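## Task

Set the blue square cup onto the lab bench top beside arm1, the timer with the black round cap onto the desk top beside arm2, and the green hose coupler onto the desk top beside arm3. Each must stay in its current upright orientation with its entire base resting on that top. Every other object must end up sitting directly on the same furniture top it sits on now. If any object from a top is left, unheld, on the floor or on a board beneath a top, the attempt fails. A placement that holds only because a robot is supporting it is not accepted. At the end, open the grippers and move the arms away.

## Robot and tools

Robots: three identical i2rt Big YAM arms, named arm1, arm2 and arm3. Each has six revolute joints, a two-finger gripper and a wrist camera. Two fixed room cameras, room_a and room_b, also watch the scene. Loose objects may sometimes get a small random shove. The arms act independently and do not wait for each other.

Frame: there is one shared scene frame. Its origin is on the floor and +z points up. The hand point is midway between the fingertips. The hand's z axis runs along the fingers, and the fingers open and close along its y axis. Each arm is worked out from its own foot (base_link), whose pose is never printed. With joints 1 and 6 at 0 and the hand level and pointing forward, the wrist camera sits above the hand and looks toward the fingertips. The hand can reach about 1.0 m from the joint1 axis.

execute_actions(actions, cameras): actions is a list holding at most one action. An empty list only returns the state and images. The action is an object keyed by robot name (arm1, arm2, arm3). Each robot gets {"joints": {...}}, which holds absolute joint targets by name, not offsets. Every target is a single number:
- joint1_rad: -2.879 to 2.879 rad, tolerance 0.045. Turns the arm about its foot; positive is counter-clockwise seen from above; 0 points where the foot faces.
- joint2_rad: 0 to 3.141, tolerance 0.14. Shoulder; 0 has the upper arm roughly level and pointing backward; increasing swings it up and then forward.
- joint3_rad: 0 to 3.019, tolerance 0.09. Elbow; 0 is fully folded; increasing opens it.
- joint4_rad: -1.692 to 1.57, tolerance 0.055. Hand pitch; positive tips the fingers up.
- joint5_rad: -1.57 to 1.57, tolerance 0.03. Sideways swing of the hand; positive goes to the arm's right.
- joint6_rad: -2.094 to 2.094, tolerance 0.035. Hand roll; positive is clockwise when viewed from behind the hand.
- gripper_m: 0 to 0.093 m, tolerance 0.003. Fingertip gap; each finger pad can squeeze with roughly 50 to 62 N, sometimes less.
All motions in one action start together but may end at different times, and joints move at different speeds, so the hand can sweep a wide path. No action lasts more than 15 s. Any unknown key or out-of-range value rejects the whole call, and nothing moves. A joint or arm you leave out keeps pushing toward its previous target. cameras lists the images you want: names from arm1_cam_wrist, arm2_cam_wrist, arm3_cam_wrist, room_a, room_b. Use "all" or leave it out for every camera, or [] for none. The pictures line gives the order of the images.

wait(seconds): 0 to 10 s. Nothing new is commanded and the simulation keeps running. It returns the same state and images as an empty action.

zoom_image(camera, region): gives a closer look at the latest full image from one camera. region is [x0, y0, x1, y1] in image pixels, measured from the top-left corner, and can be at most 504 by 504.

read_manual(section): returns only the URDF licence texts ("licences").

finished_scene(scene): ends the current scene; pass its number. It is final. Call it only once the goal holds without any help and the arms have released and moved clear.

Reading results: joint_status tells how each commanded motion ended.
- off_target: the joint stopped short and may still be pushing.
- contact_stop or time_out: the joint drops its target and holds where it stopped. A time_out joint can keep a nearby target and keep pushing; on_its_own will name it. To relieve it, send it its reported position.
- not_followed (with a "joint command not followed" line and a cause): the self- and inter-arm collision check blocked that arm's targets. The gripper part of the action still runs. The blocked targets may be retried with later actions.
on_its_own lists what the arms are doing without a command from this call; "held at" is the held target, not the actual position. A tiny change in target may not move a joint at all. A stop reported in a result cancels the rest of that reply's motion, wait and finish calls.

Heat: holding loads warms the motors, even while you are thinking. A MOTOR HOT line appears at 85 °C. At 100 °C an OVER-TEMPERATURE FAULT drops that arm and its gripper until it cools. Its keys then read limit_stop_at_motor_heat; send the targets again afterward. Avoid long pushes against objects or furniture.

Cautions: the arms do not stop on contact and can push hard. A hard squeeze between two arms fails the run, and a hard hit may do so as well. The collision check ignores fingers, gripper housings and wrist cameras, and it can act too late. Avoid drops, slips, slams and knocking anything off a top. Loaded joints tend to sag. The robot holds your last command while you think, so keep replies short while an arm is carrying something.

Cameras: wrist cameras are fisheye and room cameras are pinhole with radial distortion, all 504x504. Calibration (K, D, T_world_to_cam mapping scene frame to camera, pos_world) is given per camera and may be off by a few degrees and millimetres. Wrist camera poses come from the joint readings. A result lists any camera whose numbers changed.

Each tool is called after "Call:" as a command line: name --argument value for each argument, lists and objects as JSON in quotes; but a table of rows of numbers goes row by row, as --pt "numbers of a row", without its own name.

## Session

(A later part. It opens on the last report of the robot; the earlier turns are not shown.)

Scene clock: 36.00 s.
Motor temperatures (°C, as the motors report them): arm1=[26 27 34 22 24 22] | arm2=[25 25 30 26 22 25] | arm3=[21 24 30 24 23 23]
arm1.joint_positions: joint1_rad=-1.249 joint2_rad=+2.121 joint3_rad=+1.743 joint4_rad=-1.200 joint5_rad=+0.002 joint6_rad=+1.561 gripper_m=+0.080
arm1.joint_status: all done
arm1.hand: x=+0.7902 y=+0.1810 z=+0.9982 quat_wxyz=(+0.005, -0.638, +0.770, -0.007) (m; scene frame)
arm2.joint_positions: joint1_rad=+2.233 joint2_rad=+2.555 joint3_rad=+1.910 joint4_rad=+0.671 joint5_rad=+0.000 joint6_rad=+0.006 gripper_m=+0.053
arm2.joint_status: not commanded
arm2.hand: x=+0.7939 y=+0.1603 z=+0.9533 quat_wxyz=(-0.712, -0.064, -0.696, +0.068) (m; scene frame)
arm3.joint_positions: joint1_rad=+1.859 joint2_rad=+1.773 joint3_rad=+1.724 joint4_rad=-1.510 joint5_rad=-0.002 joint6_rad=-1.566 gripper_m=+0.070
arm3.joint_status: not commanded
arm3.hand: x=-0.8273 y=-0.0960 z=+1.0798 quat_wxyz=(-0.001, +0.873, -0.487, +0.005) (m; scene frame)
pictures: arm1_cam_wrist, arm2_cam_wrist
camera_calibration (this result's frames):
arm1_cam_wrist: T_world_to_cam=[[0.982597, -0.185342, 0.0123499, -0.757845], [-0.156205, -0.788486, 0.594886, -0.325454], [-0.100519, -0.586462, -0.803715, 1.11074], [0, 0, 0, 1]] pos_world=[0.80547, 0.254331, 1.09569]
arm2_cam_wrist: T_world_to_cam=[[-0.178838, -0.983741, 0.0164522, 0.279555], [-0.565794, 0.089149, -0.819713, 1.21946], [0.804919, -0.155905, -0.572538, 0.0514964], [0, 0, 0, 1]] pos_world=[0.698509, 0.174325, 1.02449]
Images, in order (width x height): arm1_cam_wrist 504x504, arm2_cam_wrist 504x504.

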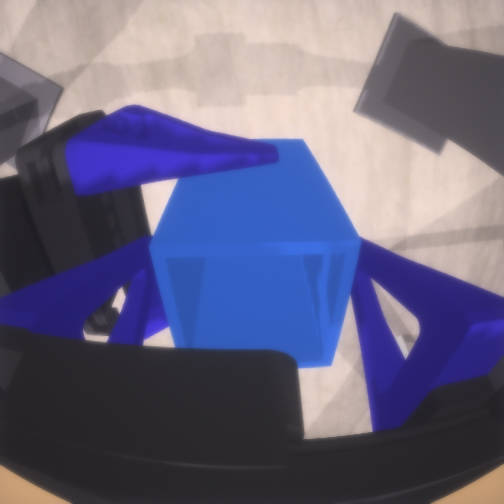

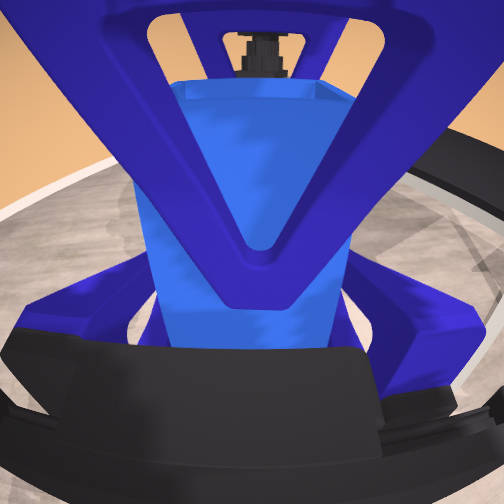

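Call:
execute_actions --actions '[{"arm1":{"joints":{"gripper_m":0.03}}}]' --cameras '[]'

Call:
execute_actions --actions '[{"arm2":{"joints":{"gripper_m":0.093}}}]' --cameras '[]'

Call:
execute_actions --actions '[{"arm1":{"joints":{"joint2_rad":1.85,"joint3_rad":1.7,"joint4_rad":-1.38}}}]' --cameras '["arm1_cam_wrist","room_b"]'

Scene clock: 37.07 s.
Motor temperatures (°C, as the motors report them): arm1=[26 28 34 22 24 22] | arm2=[25 26 30 26 22 25] | arm3=[21 24 31 24 23 23]
arm1.joint_positions: joint1_rad=-1.249 joint2_rad=+2.121 joint3_rad=+1.743 joint4_rad=-1.201 joint5_rad=+0.001 joint6_rad=+1.560 gripper_m=+0.053
arm1.joint_status: gripper_m off_target (ended at +0.053, target +0.030)
arm1.hand: x=+0.7903 y=+0.1808 z=+0.9982 quat_wxyz=(+0.004, -0.639, +0.769, -0.007) (m; scene frame)
arm2.joint_positions: joint1_rad=+2.233 joint2_rad=+2.555 joint3_rad=+1.910 joint4_rad=+0.671 joint5_rad=+0.001 joint6_rad=+0.005 gripper_m=+0.053
arm2.joint_status: not commanded
arm2.hand: x=+0.7939 y=+0.1600 z=+0.9533 quat_wxyz=(-0.712, -0.064, -0.696, +0.068) (m; scene frame)
arm3.joint_positions: joint1_rad=+1.859 joint2_rad=+1.773 joint3_rad=+1.724 joint4_rad=-1.510 joint5_rad=-0.002 joint6_rad=-1.566 gripper_m=+0.070
arm3.joint_status: not commanded
arm3.hand: x=-0.8273 y=-0.0960 z=+1.0798 quat_wxyz=(-0.001, +0.873, -0.487, +0.005) (m; scene frame)
pictures: none
No camera images: the call's "cameras" was empty. Leave "cameras" out to get every camera's image.

Scene clock: 37.70 s.
Motor temperatures (°C, as the motors report them): arm1=[26 28 34 22 24 22] | arm2=[25 26 30 26 22 25] | arm3=[21 24 31 24 23 23]
arm1.joint_positions: joint1_rad=-1.249 joint2_rad=+2.121 joint3_rad=+1.743 joint4_rad=-1.200 joint5_rad=+0.001 joint6_rad=+1.561 gripper_m=+0.053
arm1.joint_status: not commanded
arm1.hand: x=+0.7901 y=+0.1809 z=+0.9982 quat_wxyz=(+0.004, -0.638, +0.770, -0.007) (m; scene frame)
arm2.joint_positions: joint1_rad=+2.233 joint2_rad=+2.555 joint3_rad=+1.910 joint4_rad=+0.671 joint5_rad=+0.001 joint6_rad=+0.005 gripper_m=+0.093
arm2.joint_status: all done
arm2.hand: x=+0.7939 y=+0.1600 z=+0.9533 quat_wxyz=(-0.712, -0.064, -0.696, +0.068) (m; scene frame)
arm3.joint_positions: joint1_rad=+1.859 joint2_rad=+1.773 joint3_rad=+1.724 joint4_rad=-1.510 joint5_rad=-0.002 joint6_rad=-1.566 gripper_m=+0.070
arm3.joint_status: not commanded
arm3.hand: x=-0.8273 y=-0.0960 z=+1.0798 quat_wxyz=(-0.001, +0.873, -0.487, +0.005) (m; scene frame)
pictures: none
No camera images: the call's "cameras" was empty. Leave "cameras" out to get every camera's image.

Scene clock: 39.07 s.
Motor temperatures (°C, as the motors report them): arm1=[26 28 34 22 24 22] | arm2=[25 26 30 26 22 25] | arm3=[21 24 31 24 23 23]
arm1.joint_positions: joint1_rad=-1.249 joint2_rad=+1.848 joint3_rad=+1.681 joint4_rad=-1.373 joint5_rad=+0.001 joint6_rad=+1.562 gripper_m=+0.053
arm1.joint_status: all done
arm1.hand: x=+0.8438 y=+0.1707 z=+1.1346 quat_wxyz=(-0.008, -0.638, +0.770, +0.008) (m; scene frame)
arm2.joint_positions: joint1_rad=+2.233 joint2_rad=+2.555 joint3_rad=+1.910 joint4_rad=+0.671 joint5_rad=+0.001 joint6_rad=+0.005 gripper_m=+0.093
arm2.joint_status: not commanded
arm2.hand: x=+0.7939 y=+0.1600 z=+0.9533 quat_wxyz=(-0.712, -0.064, -0.696, +0.068) (m; scene frame)
arm3.joint_positions: joint1_rad=+1.859 joint2_rad=+1.773 joint3_rad=+1.724 joint4_rad=-1.510 joint5_rad=-0.002 joint6_rad=-1.566 gripper_m=+0.070
arm3.joint_status: not commanded
arm3.hand: x=-0.8273 y=-0.0960 z=+1.0798 quat_wxyz=(-0.001, +0.873, -0.487, +0.005) (m; scene frame)
pictures: arm1_cam_wrist, room_b
camera_calibration (this result's frames):
arm1_cam_wrist: T_world_to_cam=[[0.982237, -0.185807, -0.0261841, -0.770008], [-0.133991, -0.792218, 0.595346, -0.425072], [-0.131363, -0.581263, -0.803043, 1.24412], [0, 0, 0, 1]] pos_world=[0.862806, 0.243339, 1.23198]
Images, in order (width x height): arm1_cam_wrist 504x504, room_b 504x504.

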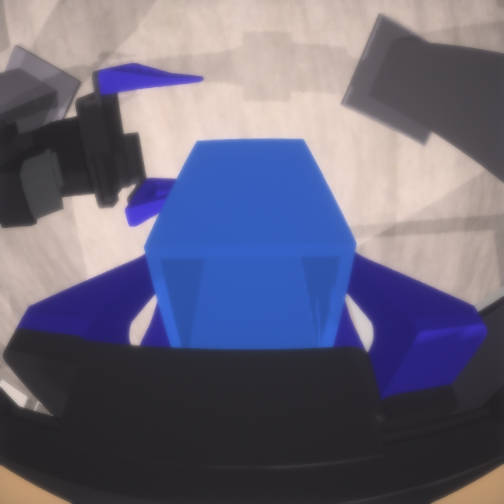

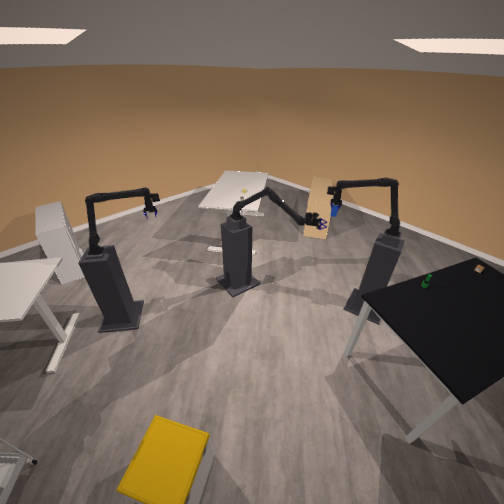

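Call:
execute_actions --actions '[{"arm1":{"joints":{"joint1_rad":0.45,"joint2_rad":2.13,"joint3_rad":1.56,"joint4_rad":-0.97}},"arm2":{"joints":{"joint2_rad":2.31,"joint3_rad":1.32,"joint4_rad":1.01}}}]' --cameras '["arm1_cam_wrist","room_b","arm2_cam_wrist"]'

Call:
zoom_image --camera "room_b" --region '[350, 220, 504, 340]'

Scene clock: 41.97 s.
Motor temperatures (°C, as the motors report them): arm1=[26 28 33 22 24 22] | arm2=[25 26 30 26 22 25] | arm3=[21 24 31 24 23 23]
arm1.joint_positions: joint1_rad=+0.456 joint2_rad=+2.167 joint3_rad=+1.551 joint4_rad=-0.967 joint5_rad=-0.003 joint6_rad=+1.562 gripper_m=+0.053
arm1.joint_status: all done
arm1.hand: x=+1.3719 y=-0.5416 z=+0.9150 quat_wxyz=(+0.003, -1.000, +0.027, -0.006) (m; scene frame)
arm2.joint_positions: joint1_rad=+2.233 joint2_rad=+2.312 joint3_rad=+1.322 joint4_rad=+1.006 joint5_rad=+0.001 joint6_rad=+0.005 gripper_m=+0.093
arm2.joint_status: all done
arm2.hand: x=+0.6537 y=+0.1864 z=+0.9423 quat_wxyz=(-0.709, -0.065, -0.699, +0.068) (m; scene frame)
arm3.joint_positions: joint1_rad=+1.859 joint2_rad=+1.773 joint3_rad=+1.724 joint4_rad=-1.510 joint5_rad=-0.002 joint6_rad=-1.566 gripper_m=+0.070
arm3.joint_status: not commanded
arm3.hand: x=-0.8273 y=-0.0960 z=+1.0798 quat_wxyz=(-0.001, +0.873, -0.487, +0.005) (m; scene frame)
pictures: arm1_cam_wrist, arm2_cam_wrist, room_b
camera_calibration (this result's frames):
arm1_cam_wrist: T_world_to_cam=[[0.053542, 0.998562, 0.00278116, 0.462233], [0.796825, -0.0444034, 0.602577, -1.66646], [0.601833, -0.0300471, -0.798056, 0.0112076], [0, 0, 0, 1]] pos_world=[1.29638, -0.535228, 1.01183]
arm2_cam_wrist: T_world_to_cam=[[-0.180275, -0.983467, 0.0171251, 0.280607], [-0.573708, 0.0909901, -0.81399, 1.12817], [0.798974, -0.156567, -0.580626, 0.173732], [0, 0, 0, 1]] pos_world=[0.559021, 0.200516, 1.01439]
Images, in order (width x height): arm1_cam_wrist 504x504, arm2_cam_wrist 504x504, room_b 504x504.

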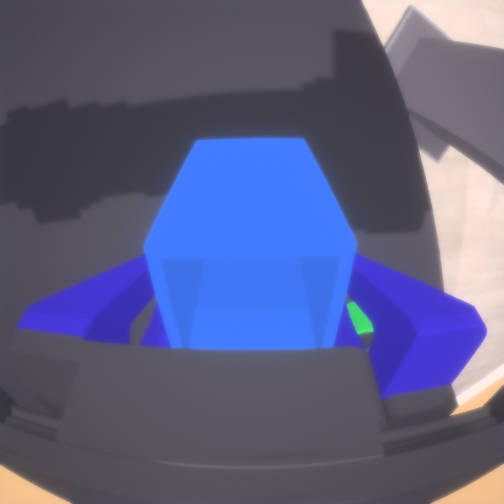

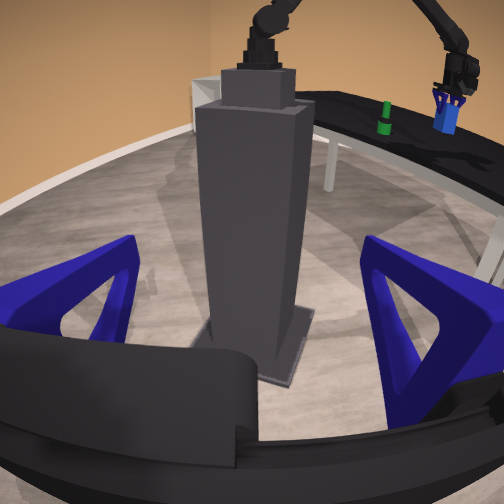

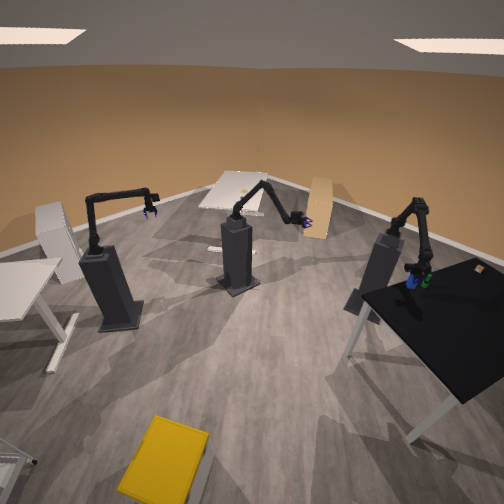

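Region (350, 220, 504, 340) of room_b's 504x504 image, scaled by 3.273, with more detail than that image has; it fills the top 393 rows of this view, and the rest is white.

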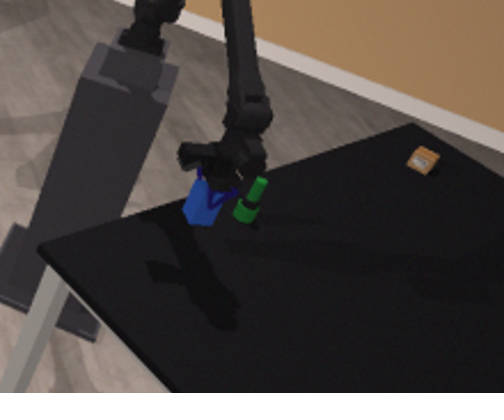

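Call:
execute_actions --actions '[{"arm1":{"joints":{"joint2_rad":2.222,"joint3_rad":1.51,"joint4_rad":-0.855}}}]' --cameras '["arm1_cam_wrist","arm2_cam_wrist"]'

Call:
zoom_image --camera "arm2_cam_wrist" --region '[354, 60, 504, 190]'

Scene clock: 43.30 s.
Motor temperatures (°C, as the motors report them): arm1=[26 28 33 22 24 22] | arm2=[25 26 30 26 22 25] | arm3=[21 24 31 24 23 23]
arm1.joint_positions: joint1_rad=+0.456 joint2_rad=+2.229 joint3_rad=+1.505 joint4_rad=-0.865 joint5_rad=-0.003 joint6_rad=+1.562 gripper_m=+0.053
arm1.joint_status: all done
arm1.hand: x=+1.3730 y=-0.5314 z=+0.8657 quat_wxyz=(+0.006, -1.000, +0.027, -0.006) (m; scene frame)
arm2.joint_positions: joint1_rad=+2.233 joint2_rad=+2.312 joint3_rad=+1.322 joint4_rad=+1.006 joint5_rad=+0.001 joint6_rad=+0.005 gripper_m=+0.093
arm2.joint_status: not commanded
arm2.hand: x=+0.6537 y=+0.1864 z=+0.9423 quat_wxyz=(-0.709, -0.065, -0.699, +0.068) (m; scene frame)
arm3.joint_positions: joint1_rad=+1.859 joint2_rad=+1.773 joint3_rad=+1.724 joint4_rad=-1.510 joint5_rad=-0.002 joint6_rad=-1.566 gripper_m=+0.070
arm3.joint_status: not commanded
arm3.hand: x=-0.8273 y=-0.0960 z=+1.0798 quat_wxyz=(-0.001, +0.873, -0.487, +0.005) (m; scene frame)
pictures: arm1_cam_wrist, arm2_cam_wrist
camera_calibration (this result's frames):
arm1_cam_wrist: T_world_to_cam=[[0.0534891, 0.998529, 0.00888418, 0.446859], [0.796597, -0.0480335, 0.6026, -1.63874], [0.60214, -0.0251554, -0.797994, -0.0263854], [0, 0, 0, 1]] pos_world=[1.2974, -0.52558, 0.962479]
arm2_cam_wrist: T_world_to_cam=[[-0.180275, -0.983467, 0.0171251, 0.280607], [-0.573708, 0.0909901, -0.81399, 1.12817], [0.798974, -0.156567, -0.580626, 0.173732], [0, 0, 0, 1]] pos_world=[0.559021, 0.200516, 1.01439]
Images, in order (width x height): arm1_cam_wrist 504x504, arm2_cam_wrist 504x504.

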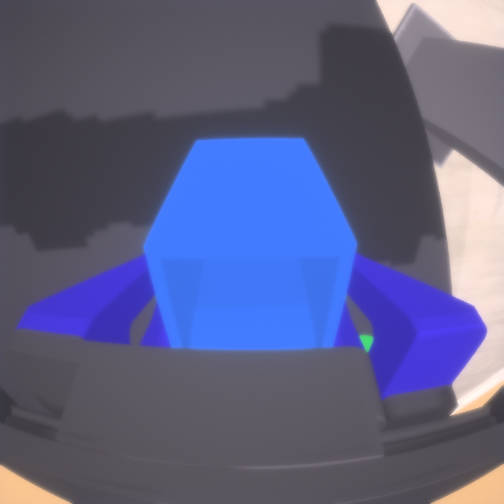

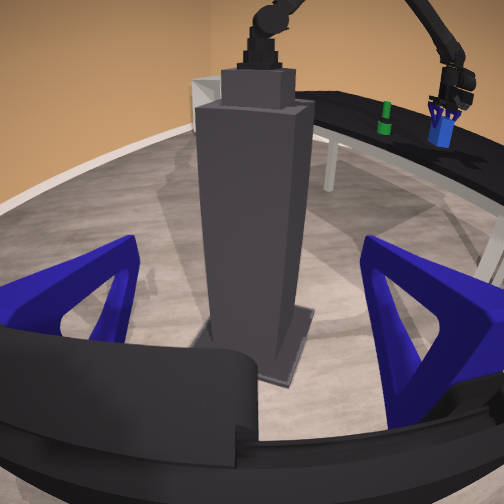

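Region (354, 60, 504, 190) of arm2_cam_wrist's 504x504 image, scaled by 3.360, with more detail than that image has; it fills the top 437 rows of this view, and the rest is white.

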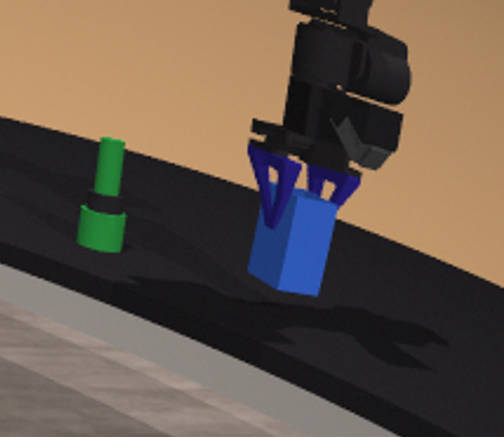

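Call:
execute_actions --actions '[{"arm1":{"joints":{"joint2_rad":2.255,"joint4_rad":-0.815}}}]' --cameras '["arm1_cam_wrist","room_b"]'

Call:
zoom_image --camera "room_b" --region '[370, 250, 470, 330]'

Scene clock: 44.33 s.
Motor temperatures (°C, as the motors report them): arm1=[26 28 33 22 24 22] | arm2=[25 26 30 26 22 25] | arm3=[21 24 32 24 23 23]
arm1.joint_positions: joint1_rad=+0.456 joint2_rad=+2.249 joint3_rad=+1.505 joint4_rad=-0.826 joint5_rad=-0.003 joint6_rad=+1.562 gripper_m=+0.053
arm1.joint_status: all done
arm1.hand: x=+1.3728 y=-0.5361 z=+0.8543 quat_wxyz=(-0.003, -1.000, +0.027, -0.006) (m; scene frame)
arm2.joint_positions: joint1_rad=+2.233 joint2_rad=+2.312 joint3_rad=+1.322 joint4_rad=+1.006 joint5_rad=+0.001 joint6_rad=+0.005 gripper_m=+0.093
arm2.joint_status: not commanded
arm2.hand: x=+0.6537 y=+0.1864 z=+0.9423 quat_wxyz=(-0.709, -0.065, -0.699, +0.068) (m; scene frame)
arm3.joint_positions: joint1_rad=+1.859 joint2_rad=+1.773 joint3_rad=+1.724 joint4_rad=-1.510 joint5_rad=-0.002 joint6_rad=-1.566 gripper_m=+0.070
arm3.joint_status: not commanded
arm3.hand: x=-0.8273 y=-0.0960 z=+1.0798 quat_wxyz=(-0.001, +0.873, -0.487, +0.005) (m; scene frame)
pictures: arm1_cam_wrist, room_b
camera_calibration (this result's frames):
arm1_cam_wrist: T_world_to_cam=[[0.0536469, 0.998508, -0.0101878, 0.467758], [0.797311, -0.0366903, 0.602453, -1.62673], [0.60118, -0.0404426, -0.798089, -0.0422455], [0, 0, 0, 1]] pos_world=[1.29731, -0.528454, 0.95108]
Images, in order (width x height): arm1_cam_wrist 504x504, room_b 504x504.

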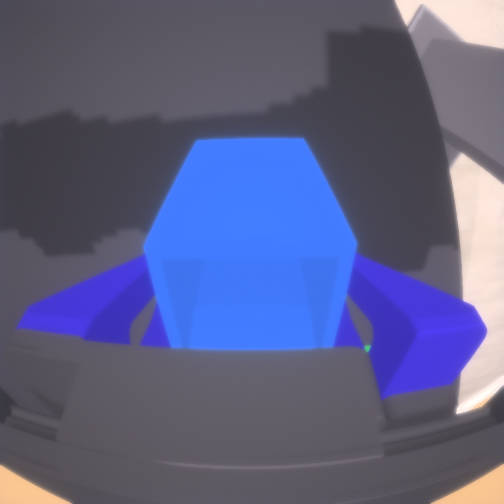

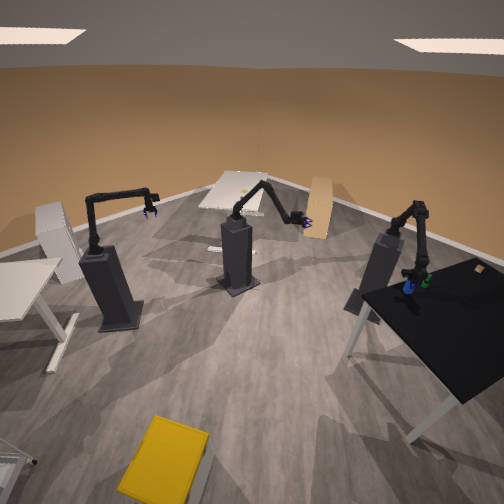

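Region (370, 250, 470, 330) of room_b's 504x504 image, scaled by 5.040, with more detail than that image has; it fills the top 403 rows of this view, and the rest is white.

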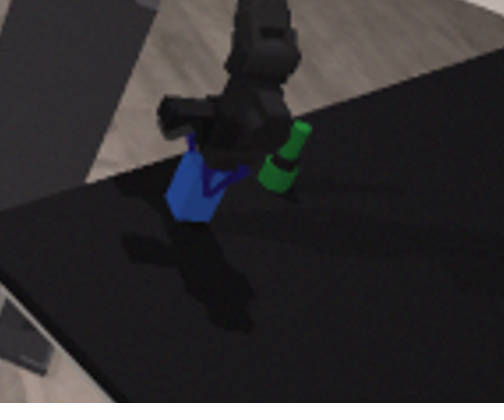

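Another small step to find contact.

Call:
execute_actions --actions '[{"arm1":{"joints":{"joint2_rad":2.28,"joint4_rad":-0.79}}}]' --cameras '["arm1_cam_wrist"]'

Scene clock: 45.33 s.
Motor temperatures (°C, as the motors report them): arm1=[26 29 33 22 24 22] | arm2=[25 26 30 26 22 25] | arm3=[21 24 32 24 23 23]
arm1.joint_positions: joint1_rad=+0.456 joint2_rad=+2.276 joint3_rad=+1.505 joint4_rad=-0.801 joint5_rad=-0.003 joint6_rad=+1.562 gripper_m=+0.053
arm1.joint_status: all done
arm1.hand: x=+1.3729 y=-0.5354 z=+0.8388 quat_wxyz=(-0.002, -1.000, +0.027, -0.006) (m; scene frame)
arm2.joint_positions: joint1_rad=+2.233 joint2_rad=+2.312 joint3_rad=+1.322 joint4_rad=+1.006 joint5_rad=+0.001 joint6_rad=+0.005 gripper_m=+0.093
arm2.joint_status: not commanded
arm2.hand: x=+0.6537 y=+0.1864 z=+0.9423 quat_wxyz=(-0.709, -0.065, -0.699, +0.068) (m; scene frame)
arm3.joint_positions: joint1_rad=+1.859 joint2_rad=+1.773 joint3_rad=+1.724 joint4_rad=-1.510 joint5_rad=-0.002 joint6_rad=-1.566 gripper_m=+0.070
arm3.joint_status: not commanded
arm3.hand: x=-0.8273 y=-0.0960 z=+1.0798 quat_wxyz=(-0.001, +0.873, -0.487, +0.005) (m; scene frame)
pictures: arm1_cam_wrist
camera_calibration (this result's frames):
arm1_cam_wrist: T_world_to_cam=[[0.0536351, 0.998523, -0.00866212, 0.465666], [0.797253, -0.0375976, 0.602473, -1.61794], [0.601257, -0.0392196, -0.798092, -0.0541257], [0, 0, 0, 1]] pos_world=[1.29748, -0.527931, 0.935602]
Images, in order (width x height): arm1_cam_wrist 504x504.

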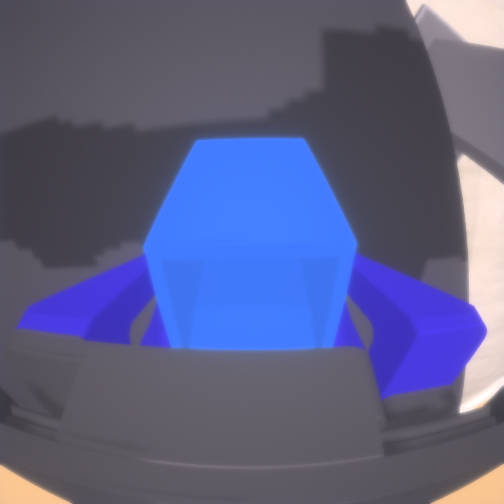

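Call:
execute_actions --actions '[{"arm1":{"joints":{"joint2_rad":2.305,"joint4_rad":-0.765}}}]' --cameras '["arm1_cam_wrist"]'

Scene clock: 46.13 s.
Motor temperatures (°C, as the motors report them): arm1=[26 29 32 22 24 22] | arm2=[25 26 30 26 22 25] | arm3=[21 24 32 24 23 23]
arm1.joint_positions: joint1_rad=+0.456 joint2_rad=+2.284 joint3_rad=+1.505 joint4_rad=-0.779 joint5_rad=-0.002 joint6_rad=+1.563 gripper_m=+0.053
arm1.joint_status: all done
arm1.hand: x=+1.3726 y=-0.5386 z=+0.8341 quat_wxyz=(-0.009, -1.000, +0.027, -0.005) (m; scene frame)
arm2.joint_positions: joint1_rad=+2.233 joint2_rad=+2.312 joint3_rad=+1.322 joint4_rad=+1.006 joint5_rad=+0.001 joint6_rad=+0.005 gripper_m=+0.093
arm2.joint_status: not commanded
arm2.hand: x=+0.6537 y=+0.1864 z=+0.9423 quat_wxyz=(-0.709, -0.065, -0.699, +0.068) (m; scene frame)
arm3.joint_positions: joint1_rad=+1.859 joint2_rad=+1.773 joint3_rad=+1.724 joint4_rad=-1.510 joint5_rad=-0.002 joint6_rad=-1.566 gripper_m=+0.070
arm3.joint_status: not commanded
arm3.hand: x=-0.8273 y=-0.0960 z=+1.0798 quat_wxyz=(-0.001, +0.873, -0.487, +0.005) (m; scene frame)
pictures: arm1_cam_wrist
camera_calibration (this result's frames):
arm1_cam_wrist: T_world_to_cam=[[0.0541118, 0.998284, -0.0223782, 0.479477], [0.798439, -0.0297993, 0.601337, -1.61139], [0.599639, -0.050407, -0.798682, -0.0611483], [0, 0, 0, 1]] pos_world=[1.29732, -0.529755, 0.930879]
Images, in order (width x height): arm1_cam_wrist 504x504.

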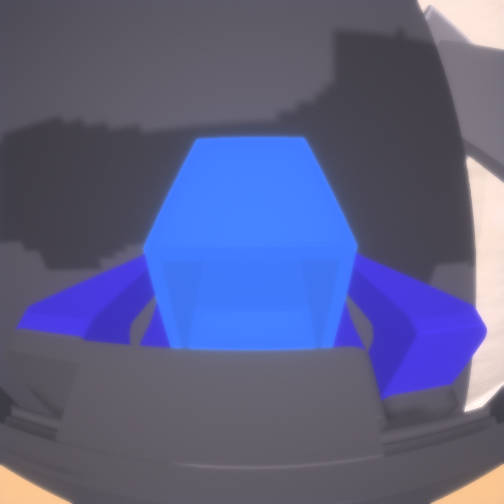

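Call:
execute_actions --actions '[{"arm1":{"joints":{"gripper_m":0.093,"joint2_rad":2.28}}}]' --cameras '[]'

Call:
execute_actions --actions '[{"arm1":{"joints":{"joint2_rad":2.08,"joint3_rad":1.56,"joint4_rad":-1.0}}}]' --cameras '[]'

Call:
execute_actions --actions '[{"arm1":{"joints":{"joint1_rad":0.839,"joint2_rad":1.87,"joint3_rad":1.24,"joint4_rad":-0.92,"joint6_rad":0}}}]' --cameras '["arm1_cam_wrist","room_b"]'

Scene clock: 47.33 s.
Motor temperatures (°C, as the motors report them): arm1=[26 29 32 22 24 22] | arm2=[25 26 30 26 22 25] | arm3=[21 24 32 24 23 23]
arm1.joint_positions: joint1_rad=+0.456 joint2_rad=+2.284 joint3_rad=+1.505 joint4_rad=-0.776 joint5_rad=-0.002 joint6_rad=+1.563 gripper_m=+0.093
arm1.joint_status: all done
arm1.hand: x=+1.3725 y=-0.5394 z=+0.8341 quat_wxyz=(-0.011, -1.000, +0.027, -0.005) (m; scene frame)
arm2.joint_positions: joint1_rad=+2.233 joint2_rad=+2.312 joint3_rad=+1.322 joint4_rad=+1.006 joint5_rad=+0.001 joint6_rad=+0.005 gripper_m=+0.093
arm2.joint_status: not commanded
arm2.hand: x=+0.6537 y=+0.1864 z=+0.9423 quat_wxyz=(-0.709, -0.065, -0.699, +0.068) (m; scene frame)
arm3.joint_positions: joint1_rad=+1.859 joint2_rad=+1.773 joint3_rad=+1.724 joint4_rad=-1.510 joint5_rad=-0.002 joint6_rad=-1.566 gripper_m=+0.070
arm3.joint_status: not commanded
arm3.hand: x=-0.8273 y=-0.0960 z=+1.0798 quat_wxyz=(-0.001, +0.873, -0.487, +0.005) (m; scene frame)
pictures: none
No camera images: the call's "cameras" was empty. Leave "cameras" out to get every camera's image.

Scene clock: 48.43 s.
Motor temperatures (°C, as the motors report them): arm1=[26 29 32 22 24 22] | arm2=[25 26 29 26 22 25] | arm3=[21 24 32 24 23 23]
arm1.joint_positions: joint1_rad=+0.456 joint2_rad=+2.073 joint3_rad=+1.534 joint4_rad=-0.991 joint5_rad=-0.002 joint6_rad=+1.563 gripper_m=+0.093
arm1.joint_status: all done
arm1.hand: x=+1.3712 y=-0.5431 z=+0.9636 quat_wxyz=(-0.023, -0.999, +0.027, -0.004) (m; scene frame)
arm2.joint_positions: joint1_rad=+2.233 joint2_rad=+2.312 joint3_rad=+1.322 joint4_rad=+1.006 joint5_rad=+0.001 joint6_rad=+0.005 gripper_m=+0.093
arm2.joint_status: not commanded
arm2.hand: x=+0.6537 y=+0.1864 z=+0.9423 quat_wxyz=(-0.709, -0.065, -0.699, +0.068) (m; scene frame)
arm3.joint_positions: joint1_rad=+1.859 joint2_rad=+1.773 joint3_rad=+1.724 joint4_rad=-1.510 joint5_rad=-0.002 joint6_rad=-1.566 gripper_m=+0.070
arm3.joint_status: not commanded
arm3.hand: x=-0.8273 y=-0.0960 z=+1.0798 quat_wxyz=(-0.001, +0.873, -0.487, +0.005) (m; scene frame)
pictures: none
No camera images: the call's "cameras" was empty. Leave "cameras" out to get every camera's image.

Scene clock: 50.60 s.
Motor temperatures (°C, as the motors report them): arm1=[26 29 32 22 24 22] | arm2=[25 26 29 26 22 25] | arm3=[21 24 32 24 23 23]
arm1.joint_positions: joint1_rad=+0.833 joint2_rad=+1.882 joint3_rad=+1.239 joint4_rad=-0.930 joint5_rad=-0.002 joint6_rad=+0.009 gripper_m=+0.093
arm1.joint_status: all done
arm1.hand: x=+1.5660 y=-0.4260 z=+0.9724 quat_wxyz=(-0.005, -0.591, -0.806, -0.001) (m; scene frame)
arm2.joint_positions: joint1_rad=+2.233 joint2_rad=+2.312 joint3_rad=+1.322 joint4_rad=+1.006 joint5_rad=+0.001 joint6_rad=+0.005 gripper_m=+0.093
arm2.joint_status: not commanded
arm2.hand: x=+0.6537 y=+0.1864 z=+0.9423 quat_wxyz=(-0.709, -0.065, -0.699, +0.068) (m; scene frame)
arm3.joint_positions: joint1_rad=+1.859 joint2_rad=+1.773 joint3_rad=+1.724 joint4_rad=-1.510 joint5_rad=-0.002 joint6_rad=-1.566 gripper_m=+0.070
arm3.joint_status: not commanded
arm3.hand: x=-0.8273 y=-0.0960 z=+1.0798 quat_wxyz=(-0.001, +0.873, -0.487, +0.005) (m; scene frame)
pictures: arm1_cam_wrist, room_b
camera_calibration (this result's frames):
arm1_cam_wrist: T_world_to_cam=[[-0.953496, -0.301159, -0.012149, 1.37407], [-0.250317, 0.768785, 0.588482, 0.149407], [-0.167887, 0.564157, -0.808419, 1.41227], [0, 0, 0, 1]] pos_world=[1.58467, -0.497786, 1.07047]
Images, in order (width x height): arm1_cam_wrist 504x504, room_b 504x504.

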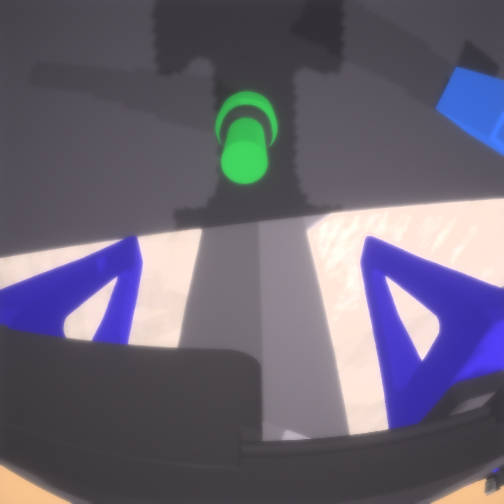

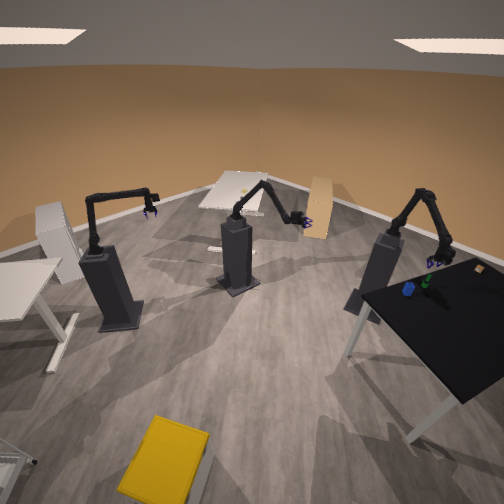

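Call:
execute_actions --actions '[{"arm1":{"joints":{"joint1_rad":0.848,"joint2_rad":2.08,"joint3_rad":1.216,"joint4_rad":-0.695}}}]' --cameras '["arm1_cam_wrist"]'

Scene clock: 52.23 s.
Motor temperatures (°C, as the motors report them): arm1=[26 29 32 22 24 22] | arm2=[25 27 29 26 22 25] | arm3=[21 25 32 24 23 23]
arm1.joint_positions: joint1_rad=+0.840 joint2_rad=+2.105 joint3_rad=+1.207 joint4_rad=-0.705 joint5_rad=-0.002 joint6_rad=+0.009 gripper_m=+0.093
arm1.joint_status: all done
arm1.hand: x=+1.5685 y=-0.4208 z=+0.8540 quat_wxyz=(+0.008, -0.589, -0.808, -0.011) (m; scene frame)
arm2.joint_positions: joint1_rad=+2.233 joint2_rad=+2.312 joint3_rad=+1.322 joint4_rad=+1.006 joint5_rad=+0.001 joint6_rad=+0.005 gripper_m=+0.093
arm2.joint_status: not commanded
arm2.hand: x=+0.6537 y=+0.1864 z=+0.9423 quat_wxyz=(-0.709, -0.065, -0.699, +0.068) (m; scene frame)
arm3.joint_positions: joint1_rad=+1.859 joint2_rad=+1.773 joint3_rad=+1.724 joint4_rad=-1.510 joint5_rad=-0.002 joint6_rad=-1.566 gripper_m=+0.070
arm3.joint_status: not commanded
arm3.hand: x=-0.8273 y=-0.0960 z=+1.0798 quat_wxyz=(-0.001, +0.873, -0.487, +0.005) (m; scene frame)
pictures: arm1_cam_wrist
camera_calibration (this result's frames):
arm1_cam_wrist: T_world_to_cam=[[-0.951469, -0.307517, -0.0118319, 1.37044], [-0.249633, 0.748749, 0.61405, 0.184369], [-0.179972, 0.587204, -0.789178, 1.32621], [0, 0, 0, 1]] pos_world=[1.58864, -0.495367, 0.949619]
Images, in order (width x height): arm1_cam_wrist 504x504.

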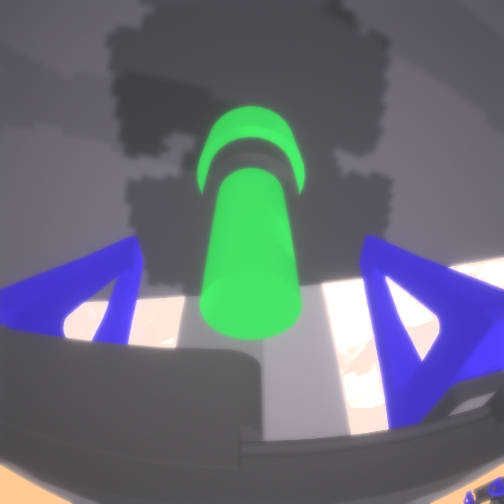

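Call:
execute_actions --actions '[{"arm1":{"joints":{"joint4_rad":-0.655}}}]' --cameras '[]'

Call:
execute_actions --actions '[{"arm1":{"joints":{"gripper_m":0.0}}}]' --cameras '["arm1_cam_wrist"]'

Scene clock: 53.17 s.
Motor temperatures (°C, as the motors report them): arm1=[26 29 32 22 24 22] | arm2=[25 27 29 26 22 25] | arm3=[21 25 32 24 23 23]
arm1.joint_positions: joint1_rad=+0.840 joint2_rad=+2.105 joint3_rad=+1.207 joint4_rad=-0.667 joint5_rad=-0.002 joint6_rad=+0.009 gripper_m=+0.093
arm1.joint_status: all done
arm1.hand: x=+1.5715 y=-0.4298 z=+0.8539 quat_wxyz=(-0.007, -0.589, -0.808, +0.001) (m; scene frame)
arm2.joint_positions: joint1_rad=+2.233 joint2_rad=+2.312 joint3_rad=+1.322 joint4_rad=+1.006 joint5_rad=+0.001 joint6_rad=+0.005 gripper_m=+0.093
arm2.joint_status: not commanded
arm2.hand: x=+0.6537 y=+0.1864 z=+0.9423 quat_wxyz=(-0.709, -0.065, -0.699, +0.068) (m; scene frame)
arm3.joint_positions: joint1_rad=+1.859 joint2_rad=+1.773 joint3_rad=+1.724 joint4_rad=-1.510 joint5_rad=-0.002 joint6_rad=-1.566 gripper_m=+0.070
arm3.joint_status: not commanded
arm3.hand: x=-0.8273 y=-0.0960 z=+1.0798 quat_wxyz=(-0.001, +0.873, -0.487, +0.005) (m; scene frame)
pictures: none
No camera images: the call's "cameras" was empty. Leave "cameras" out to get every camera's image.

Scene clock: 53.87 s.
Motor temperatures (°C, as the motors report them): arm1=[26 29 32 22 24 22] | arm2=[25 27 29 26 22 25] | arm3=[21 25 32 24 23 23]
arm1.joint_positions: joint1_rad=+0.840 joint2_rad=+2.105 joint3_rad=+1.207 joint4_rad=-0.666 joint5_rad=-0.001 joint6_rad=+0.009 gripper_m=+0.026
arm1.joint_status: gripper_m off_target (ended at +0.026, target +0.000)
arm1.hand: x=+1.5714 y=-0.4299 z=+0.8539 quat_wxyz=(-0.007, -0.588, -0.808, +0.001) (m; scene frame)
arm2.joint_positions: joint1_rad=+2.233 joint2_rad=+2.312 joint3_rad=+1.322 joint4_rad=+1.006 joint5_rad=+0.001 joint6_rad=+0.005 gripper_m=+0.093
arm2.joint_status: not commanded
arm2.hand: x=+0.6537 y=+0.1864 z=+0.9423 quat_wxyz=(-0.709, -0.065, -0.699, +0.068) (m; scene frame)
arm3.joint_positions: joint1_rad=+1.859 joint2_rad=+1.773 joint3_rad=+1.724 joint4_rad=-1.510 joint5_rad=-0.002 joint6_rad=-1.566 gripper_m=+0.070
arm3.joint_status: not commanded
arm3.hand: x=-0.8273 y=-0.0960 z=+1.0798 quat_wxyz=(-0.001, +0.873, -0.487, +0.005) (m; scene frame)
pictures: arm1_cam_wrist
camera_calibration (this result's frames):
arm1_cam_wrist: T_world_to_cam=[[-0.951281, -0.3081, -0.011768, 1.36985], [-0.256883, 0.770883, 0.582881, 0.239486], [-0.170514, 0.557507, -0.812472, 1.32429], [0, 0, 0, 1]] pos_world=[1.59045, -0.500866, 0.95248]
Images, in order (width x height): arm1_cam_wrist 504x504.

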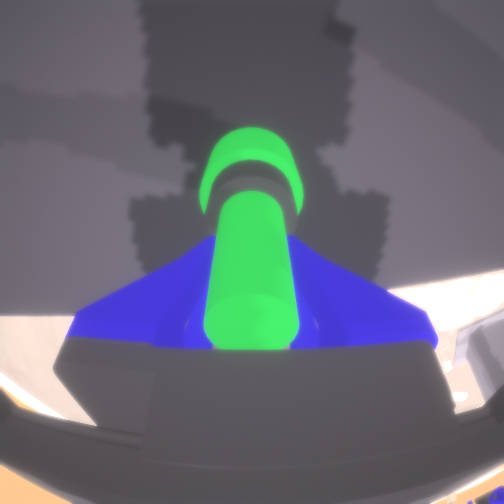

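Call:
execute_actions --actions '[{"arm1":{"joints":{"joint2_rad":1.78,"joint3_rad":1.3,"joint4_rad":-1.07}}}]' --cameras '[]'

Call:
execute_actions --actions '[{"arm1":{"joints":{"joint1_rad":-1.252,"joint2_rad":2.05,"joint3_rad":1.8,"joint4_rad":-1.27,"joint6_rad":1.57}}}]' --cameras '["arm2_cam_wrist","room_b"]'

Scene clock: 55.63 s.
Motor temperatures (°C, as the motors report them): arm1=[26 29 32 22 24 22] | arm2=[25 27 29 26 22 25] | arm3=[21 25 33 24 23 23]
arm1.joint_positions: joint1_rad=+0.840 joint2_rad=+1.780 joint3_rad=+1.272 joint4_rad=-1.061 joint5_rad=-0.001 joint6_rad=+0.009 gripper_m=+0.026
arm1.joint_status: all done
arm1.hand: x=+1.5664 y=-0.4182 z=+1.0322 quat_wxyz=(-0.006, -0.588, -0.809, +0.000) (m; scene frame)
arm2.joint_positions: joint1_rad=+2.233 joint2_rad=+2.312 joint3_rad=+1.322 joint4_rad=+1.006 joint5_rad=+0.001 joint6_rad=+0.005 gripper_m=+0.093
arm2.joint_status: not commanded
arm2.hand: x=+0.6537 y=+0.1864 z=+0.9423 quat_wxyz=(-0.709, -0.065, -0.699, +0.068) (m; scene frame)
arm3.joint_positions: joint1_rad=+1.859 joint2_rad=+1.773 joint3_rad=+1.724 joint4_rad=-1.510 joint5_rad=-0.002 joint6_rad=-1.566 gripper_m=+0.070
arm3.joint_status: not commanded
arm3.hand: x=-0.8273 y=-0.0960 z=+1.0798 quat_wxyz=(-0.001, +0.873, -0.487, +0.005) (m; scene frame)
pictures: none
No camera images: the call's "cameras" was empty. Leave "cameras" out to get every camera's image.

Scene clock: 58.03 s.
Motor temperatures (°C, as the motors report them): arm1=[26 29 32 22 24 22] | arm2=[25 27 29 26 22 25] | arm3=[21 25 33 24 23 23]
arm1.joint_positions: joint1_rad=-1.253 joint2_rad=+2.090 joint3_rad=+1.784 joint4_rad=-1.261 joint5_rad=+0.002 joint6_rad=+1.561 gripper_m=+0.026
arm1.joint_status: all done
arm1.hand: x=+0.7877 y=+0.1849 z=+1.0319 quat_wxyz=(+0.001, -0.636, +0.772, -0.003) (m; scene frame)
arm2.joint_positions: joint1_rad=+2.233 joint2_rad=+2.312 joint3_rad=+1.322 joint4_rad=+1.006 joint5_rad=+0.001 joint6_rad=+0.005 gripper_m=+0.093
arm2.joint_status: not commanded
arm2.hand: x=+0.6537 y=+0.1864 z=+0.9423 quat_wxyz=(-0.709, -0.065, -0.699, +0.068) (m; scene frame)
arm3.joint_positions: joint1_rad=+1.859 joint2_rad=+1.773 joint3_rad=+1.724 joint4_rad=-1.510 joint5_rad=-0.002 joint6_rad=-1.566 gripper_m=+0.070
arm3.joint_status: not commanded
arm3.hand: x=-0.8273 y=-0.0960 z=+1.0798 quat_wxyz=(-0.001, +0.873, -0.487, +0.005) (m; scene frame)
pictures: arm2_cam_wrist, room_b
camera_calibration (this result's frames):
arm2_cam_wrist: T_world_to_cam=[[-0.180275, -0.983467, 0.0171251, 0.280607], [-0.573708, 0.0909901, -0.81399, 1.12817], [0.798974, -0.156567, -0.580626, 0.173732], [0, 0, 0, 1]] pos_world=[0.559021, 0.200516, 1.01439]
Images, in order (width x height): arm2_cam_wrist 504x504, room_b 504x504.

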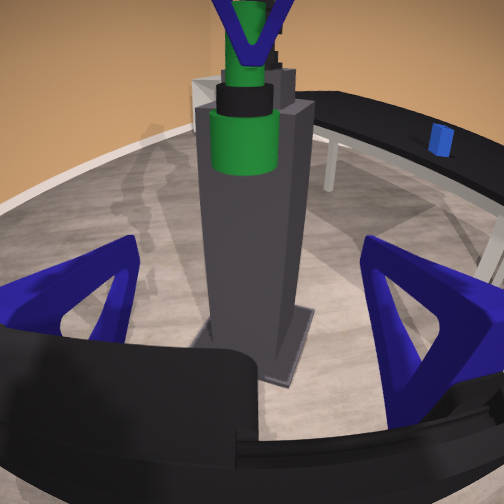

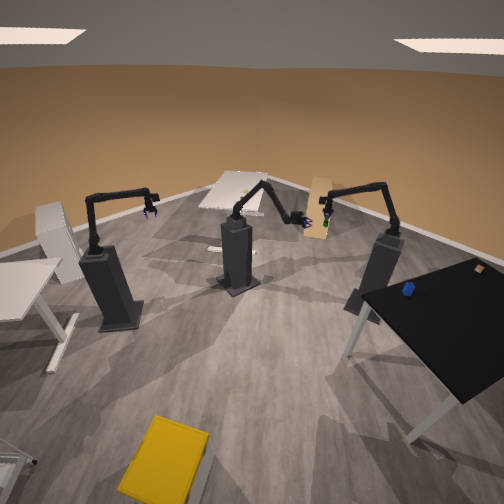

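Call:
execute_actions --actions '[{"arm2":{"joints":{"joint1_rad":2.243,"joint2_rad":2.56,"joint3_rad":1.925,"joint4_rad":0.655}}}]' --cameras '["arm2_cam_wrist","arm1_cam_wrist"]'

Scene clock: 59.90 s.
Motor temperatures (°C, as the motors report them): arm1=[26 30 32 22 24 22] | arm2=[25 27 29 26 22 25] | arm3=[21 25 33 24 23 23]
arm1.joint_positions: joint1_rad=-1.253 joint2_rad=+2.090 joint3_rad=+1.784 joint4_rad=-1.261 joint5_rad=+0.002 joint6_rad=+1.561 gripper_m=+0.026
arm1.joint_status: not commanded
arm1.hand: x=+0.7877 y=+0.1849 z=+1.0319 quat_wxyz=(+0.001, -0.636, +0.772, -0.003) (m; scene frame)
arm2.joint_positions: joint1_rad=+2.235 joint2_rad=+2.536 joint3_rad=+1.888 joint4_rad=+0.658 joint5_rad=+0.001 joint6_rad=+0.005 gripper_m=+0.093
arm2.joint_status: all done
arm2.hand: x=+0.7907 y=+0.1624 z=+0.9554 quat_wxyz=(-0.707, -0.064, -0.701, +0.067) (m; scene frame)
arm3.joint_positions: joint1_rad=+1.859 joint2_rad=+1.773 joint3_rad=+1.724 joint4_rad=-1.510 joint5_rad=-0.002 joint6_rad=-1.566 gripper_m=+0.070
arm3.joint_status: not commanded
arm3.hand: x=-0.8273 y=-0.0960 z=+1.0798 quat_wxyz=(-0.001, +0.873, -0.487, +0.005) (m; scene frame)
pictures: arm1_cam_wrist, arm2_cam_wrist
camera_calibration (this result's frames):
arm1_cam_wrist: T_world_to_cam=[[0.981804, -0.189893, 0.000924322, -0.741799], [-0.153189, -0.789138, 0.594806, -0.345081], [-0.11222, -0.584124, -0.803869, 1.14881], [0, 0, 0, 1]] pos_world=[0.804358, 0.257868, 1.12943]
arm2_cam_wrist: T_world_to_cam=[[-0.17835, -0.983819, 0.0170889, 0.28008], [-0.578762, 0.0908432, -0.810421, 1.22024], [0.795755, -0.154429, -0.585599, 0.075117], [0, 0, 0, 1]] pos_world=[0.696407, 0.176297, 1.02811]
Images, in order (width x height): arm1_cam_wrist 504x504, arm2_cam_wrist 504x504.

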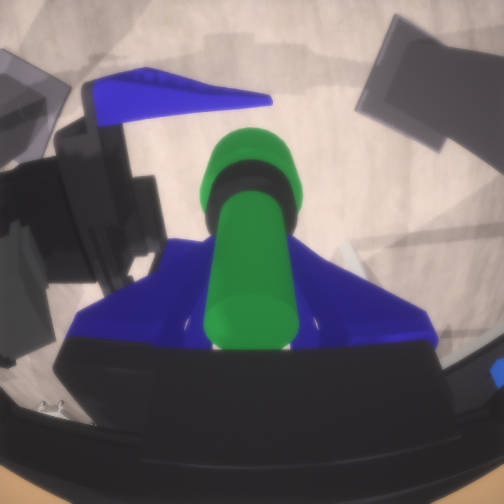

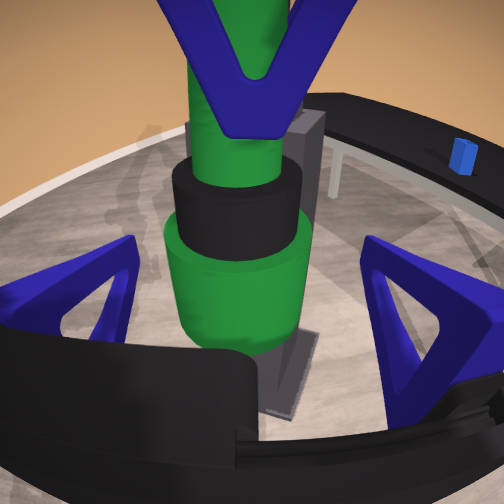

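Call:
execute_actions --actions '[{"arm2":{"joints":{"joint1_rad":2.25,"joint2_rad":2.572}}}]' --cameras '["arm2_cam_wrist"]'

Scene clock: 60.73 s.
Motor temperatures (°C, as the motors report them): arm1=[26 30 32 22 24 22] | arm2=[25 27 29 26 22 25] | arm3=[21 25 33 24 23 23]
arm1.joint_positions: joint1_rad=-1.253 joint2_rad=+2.090 joint3_rad=+1.784 joint4_rad=-1.261 joint5_rad=+0.002 joint6_rad=+1.561 gripper_m=+0.026
arm1.joint_status: not commanded
arm1.hand: x=+0.7877 y=+0.1849 z=+1.0319 quat_wxyz=(+0.001, -0.636, +0.772, -0.003) (m; scene frame)
arm2.joint_positions: joint1_rad=+2.244 joint2_rad=+2.540 joint3_rad=+1.888 joint4_rad=+0.658 joint5_rad=+0.001 joint6_rad=+0.005 gripper_m=+0.093
arm2.joint_status: all done
arm2.hand: x=+0.7919 y=+0.1707 z=+0.9515 quat_wxyz=(-0.706, -0.061, -0.703, +0.064) (m; scene frame)
arm3.joint_positions: joint1_rad=+1.859 joint2_rad=+1.773 joint3_rad=+1.724 joint4_rad=-1.510 joint5_rad=-0.002 joint6_rad=-1.566 gripper_m=+0.070
arm3.joint_status: not commanded
arm3.hand: x=-0.8273 y=-0.0960 z=+1.0798 quat_wxyz=(-0.001, +0.873, -0.487, +0.005) (m; scene frame)
pictures: arm2_cam_wrist
camera_calibration (this result's frames):
arm2_cam_wrist: T_world_to_cam=[[-0.169302, -0.985417, 0.0170502, 0.281697], [-0.582973, 0.0861799, -0.807908, 1.21881], [0.794657, -0.14672, -0.589061, 0.0760278], [0, 0, 0, 1]] pos_world=[0.697806, 0.183707, 1.02467]
Images, in order (width x height): arm2_cam_wrist 504x504.

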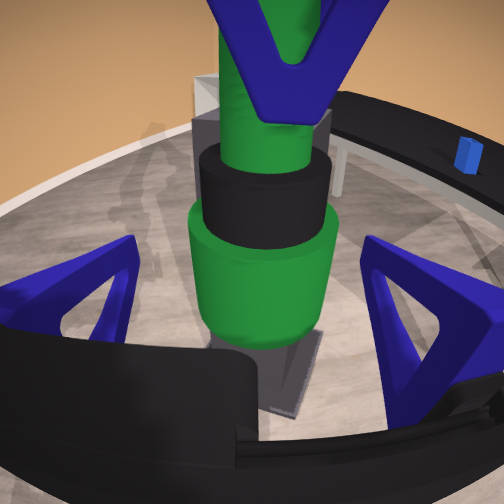

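Call:
execute_actions --actions '[{"arm2":{"joints":{"joint1_rad":2.234,"joint2_rad":2.582}}}]' --cameras '["arm2_cam_wrist"]'

Scene clock: 61.53 s.
Motor temperatures (°C, as the motors report them): arm1=[26 30 32 22 24 22] | arm2=[25 27 30 26 22 25] | arm3=[21 25 33 24 23 23]
arm1.joint_positions: joint1_rad=-1.253 joint2_rad=+2.090 joint3_rad=+1.784 joint4_rad=-1.261 joint5_rad=+0.002 joint6_rad=+1.561 gripper_m=+0.026
arm1.joint_status: not commanded
arm1.hand: x=+0.7877 y=+0.1849 z=+1.0319 quat_wxyz=(+0.001, -0.636, +0.772, -0.003) (m; scene frame)
arm2.joint_positions: joint1_rad=+2.242 joint2_rad=+2.553 joint3_rad=+1.888 joint4_rad=+0.658 joint5_rad=+0.001 joint6_rad=+0.005 gripper_m=+0.093
arm2.joint_status: all done
arm2.hand: x=+0.7906 y=+0.1694 z=+0.9399 quat_wxyz=(-0.701, -0.062, -0.708, +0.064) (m; scene frame)
arm3.joint_positions: joint1_rad=+1.859 joint2_rad=+1.773 joint3_rad=+1.724 joint4_rad=-1.510 joint5_rad=-0.002 joint6_rad=-1.566 gripper_m=+0.070
arm3.joint_status: not commanded
arm3.hand: x=-0.8273 y=-0.0960 z=+1.0798 quat_wxyz=(-0.001, +0.873, -0.487, +0.005) (m; scene frame)
pictures: arm2_cam_wrist
camera_calibration (this result's frames):
arm2_cam_wrist: T_world_to_cam=[[-0.170703, -0.985176, 0.0169812, 0.281523], [-0.593085, 0.0889717, -0.800209, 1.20904], [0.786836, -0.146669, -0.599481, 0.0859631], [0, 0, 0, 1]] pos_world=[0.69748, 0.182388, 1.01424]
Images, in order (width x height): arm2_cam_wrist 504x504.

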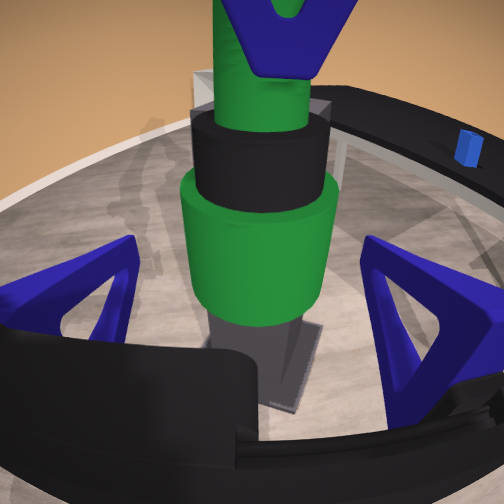

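Call:
execute_actions --actions '[{"arm2":{"joints":{"gripper_m":0.02}}}]' --cameras '[]'

Call:
execute_actions --actions '[{"arm1":{"joints":{"gripper_m":0.07}}}]' --cameras '[]'

Call:
execute_actions --actions '[{"arm1":{"joints":{"joint2_rad":1.96,"joint3_rad":1.87,"joint4_rad":-1.43}}}]' --cameras '["arm2_cam_wrist"]'

Scene clock: 62.70 s.
Motor temperatures (°C, as the motors report them): arm1=[26 30 32 22 24 22] | arm2=[25 27 30 26 22 25] | arm3=[21 25 33 24 23 23]
arm1.joint_positions: joint1_rad=-1.253 joint2_rad=+2.090 joint3_rad=+1.784 joint4_rad=-1.261 joint5_rad=+0.003 joint6_rad=+1.562 gripper_m=+0.026
arm1.joint_status: not commanded
arm1.hand: x=+0.7877 y=+0.1851 z=+1.0319 quat_wxyz=(+0.001, -0.636, +0.772, -0.002) (m; scene frame)
arm2.joint_positions: joint1_rad=+2.240 joint2_rad=+2.553 joint3_rad=+1.888 joint4_rad=+0.658 joint5_rad=+0.002 joint6_rad=+0.001 gripper_m=+0.049
arm2.joint_status: gripper_m off_target (ended at +0.049, target +0.020)
arm2.hand: x=+0.7903 y=+0.1676 z=+0.9399 quat_wxyz=(-0.701, -0.061, -0.708, +0.066) (m; scene frame)
arm3.joint_positions: joint1_rad=+1.859 joint2_rad=+1.773 joint3_rad=+1.724 joint4_rad=-1.510 joint5_rad=-0.002 joint6_rad=-1.566 gripper_m=+0.070
arm3.joint_status: not commanded
arm3.hand: x=-0.8273 y=-0.0960 z=+1.0798 quat_wxyz=(-0.001, +0.873, -0.487, +0.005) (m; scene frame)
pictures: none
No camera images: the call's "cameras" was empty. Leave "cameras" out to get every camera's image.

Scene clock: 63.50 s.
Motor temperatures (°C, as the motors report them): arm1=[26 30 32 22 24 22] | arm2=[25 27 30 26 22 25] | arm3=[21 25 33 24 23 23]
arm1.joint_positions: joint1_rad=-1.253 joint2_rad=+2.090 joint3_rad=+1.784 joint4_rad=-1.261 joint5_rad=+0.003 joint6_rad=+1.562 gripper_m=+0.070
arm1.joint_status: all done
arm1.hand: x=+0.7877 y=+0.1851 z=+1.0322 quat_wxyz=(+0.001, -0.636, +0.772, -0.002) (m; scene frame)
arm2.joint_positions: joint1_rad=+2.240 joint2_rad=+2.567 joint3_rad=+1.888 joint4_rad=+0.655 joint5_rad=+0.001 joint6_rad=+0.001 gripper_m=+0.049
arm2.joint_status: not commanded
arm2.hand: x=+0.7891 y=+0.1678 z=+0.9272 quat_wxyz=(-0.695, -0.062, -0.713, +0.066) (m; scene frame)
arm3.joint_positions: joint1_rad=+1.859 joint2_rad=+1.773 joint3_rad=+1.724 joint4_rad=-1.510 joint5_rad=-0.002 joint6_rad=-1.566 gripper_m=+0.070
arm3.joint_status: not commanded
arm3.hand: x=-0.8273 y=-0.0960 z=+1.0798 quat_wxyz=(-0.001, +0.873, -0.487, +0.005) (m; scene frame)
pictures: none
No camera images: the call's "cameras" was empty. Leave "cameras" out to get every camera's image.

Scene clock: 64.80 s.
Motor temperatures (°C, as the motors report them): arm1=[26 30 33 22 24 22] | arm2=[25 27 31 26 22 25] | arm3=[21 25 33 24 23 23]
arm1.joint_positions: joint1_rad=-1.253 joint2_rad=+1.966 joint3_rad=+1.828 joint4_rad=-1.421 joint5_rad=+0.003 joint6_rad=+1.562 gripper_m=+0.070
arm1.joint_status: all done
arm1.hand: x=+0.8088 y=+0.1810 z=+1.1230 quat_wxyz=(-0.001, -0.636, +0.772, +0.001) (m; scene frame)
arm2.joint_positions: joint1_rad=+2.240 joint2_rad=+2.567 joint3_rad=+1.888 joint4_rad=+0.655 joint5_rad=+0.001 joint6_rad=+0.001 gripper_m=+0.049
arm2.joint_status: not commanded
arm2.hand: x=+0.7891 y=+0.1678 z=+0.9272 quat_wxyz=(-0.695, -0.062, -0.713, +0.066) (m; scene frame)
arm3.joint_positions: joint1_rad=+1.859 joint2_rad=+1.773 joint3_rad=+1.724 joint4_rad=-1.510 joint5_rad=-0.002 joint6_rad=-1.566 gripper_m=+0.070
arm3.joint_status: not commanded
arm3.hand: x=-0.8273 y=-0.0960 z=+1.0798 quat_wxyz=(-0.001, +0.873, -0.487, +0.005) (m; scene frame)
pictures: arm2_cam_wrist
camera_calibration (this result's frames):
arm2_cam_wrist: T_world_to_cam=[[-0.172334, -0.984813, 0.0210859, 0.277298], [-0.606328, 0.0891832, -0.790198, 1.19921], [0.776316, -0.148963, -0.612489, 0.100067], [0, 0, 0, 1]] pos_world=[0.697216, 0.181044, 1.00305]
Images, in order (width x height): arm2_cam_wrist 504x504.

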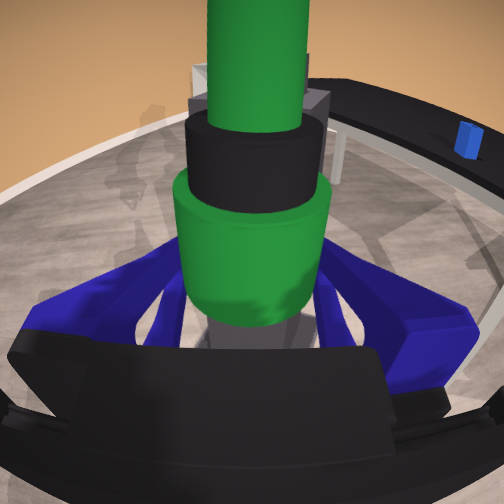

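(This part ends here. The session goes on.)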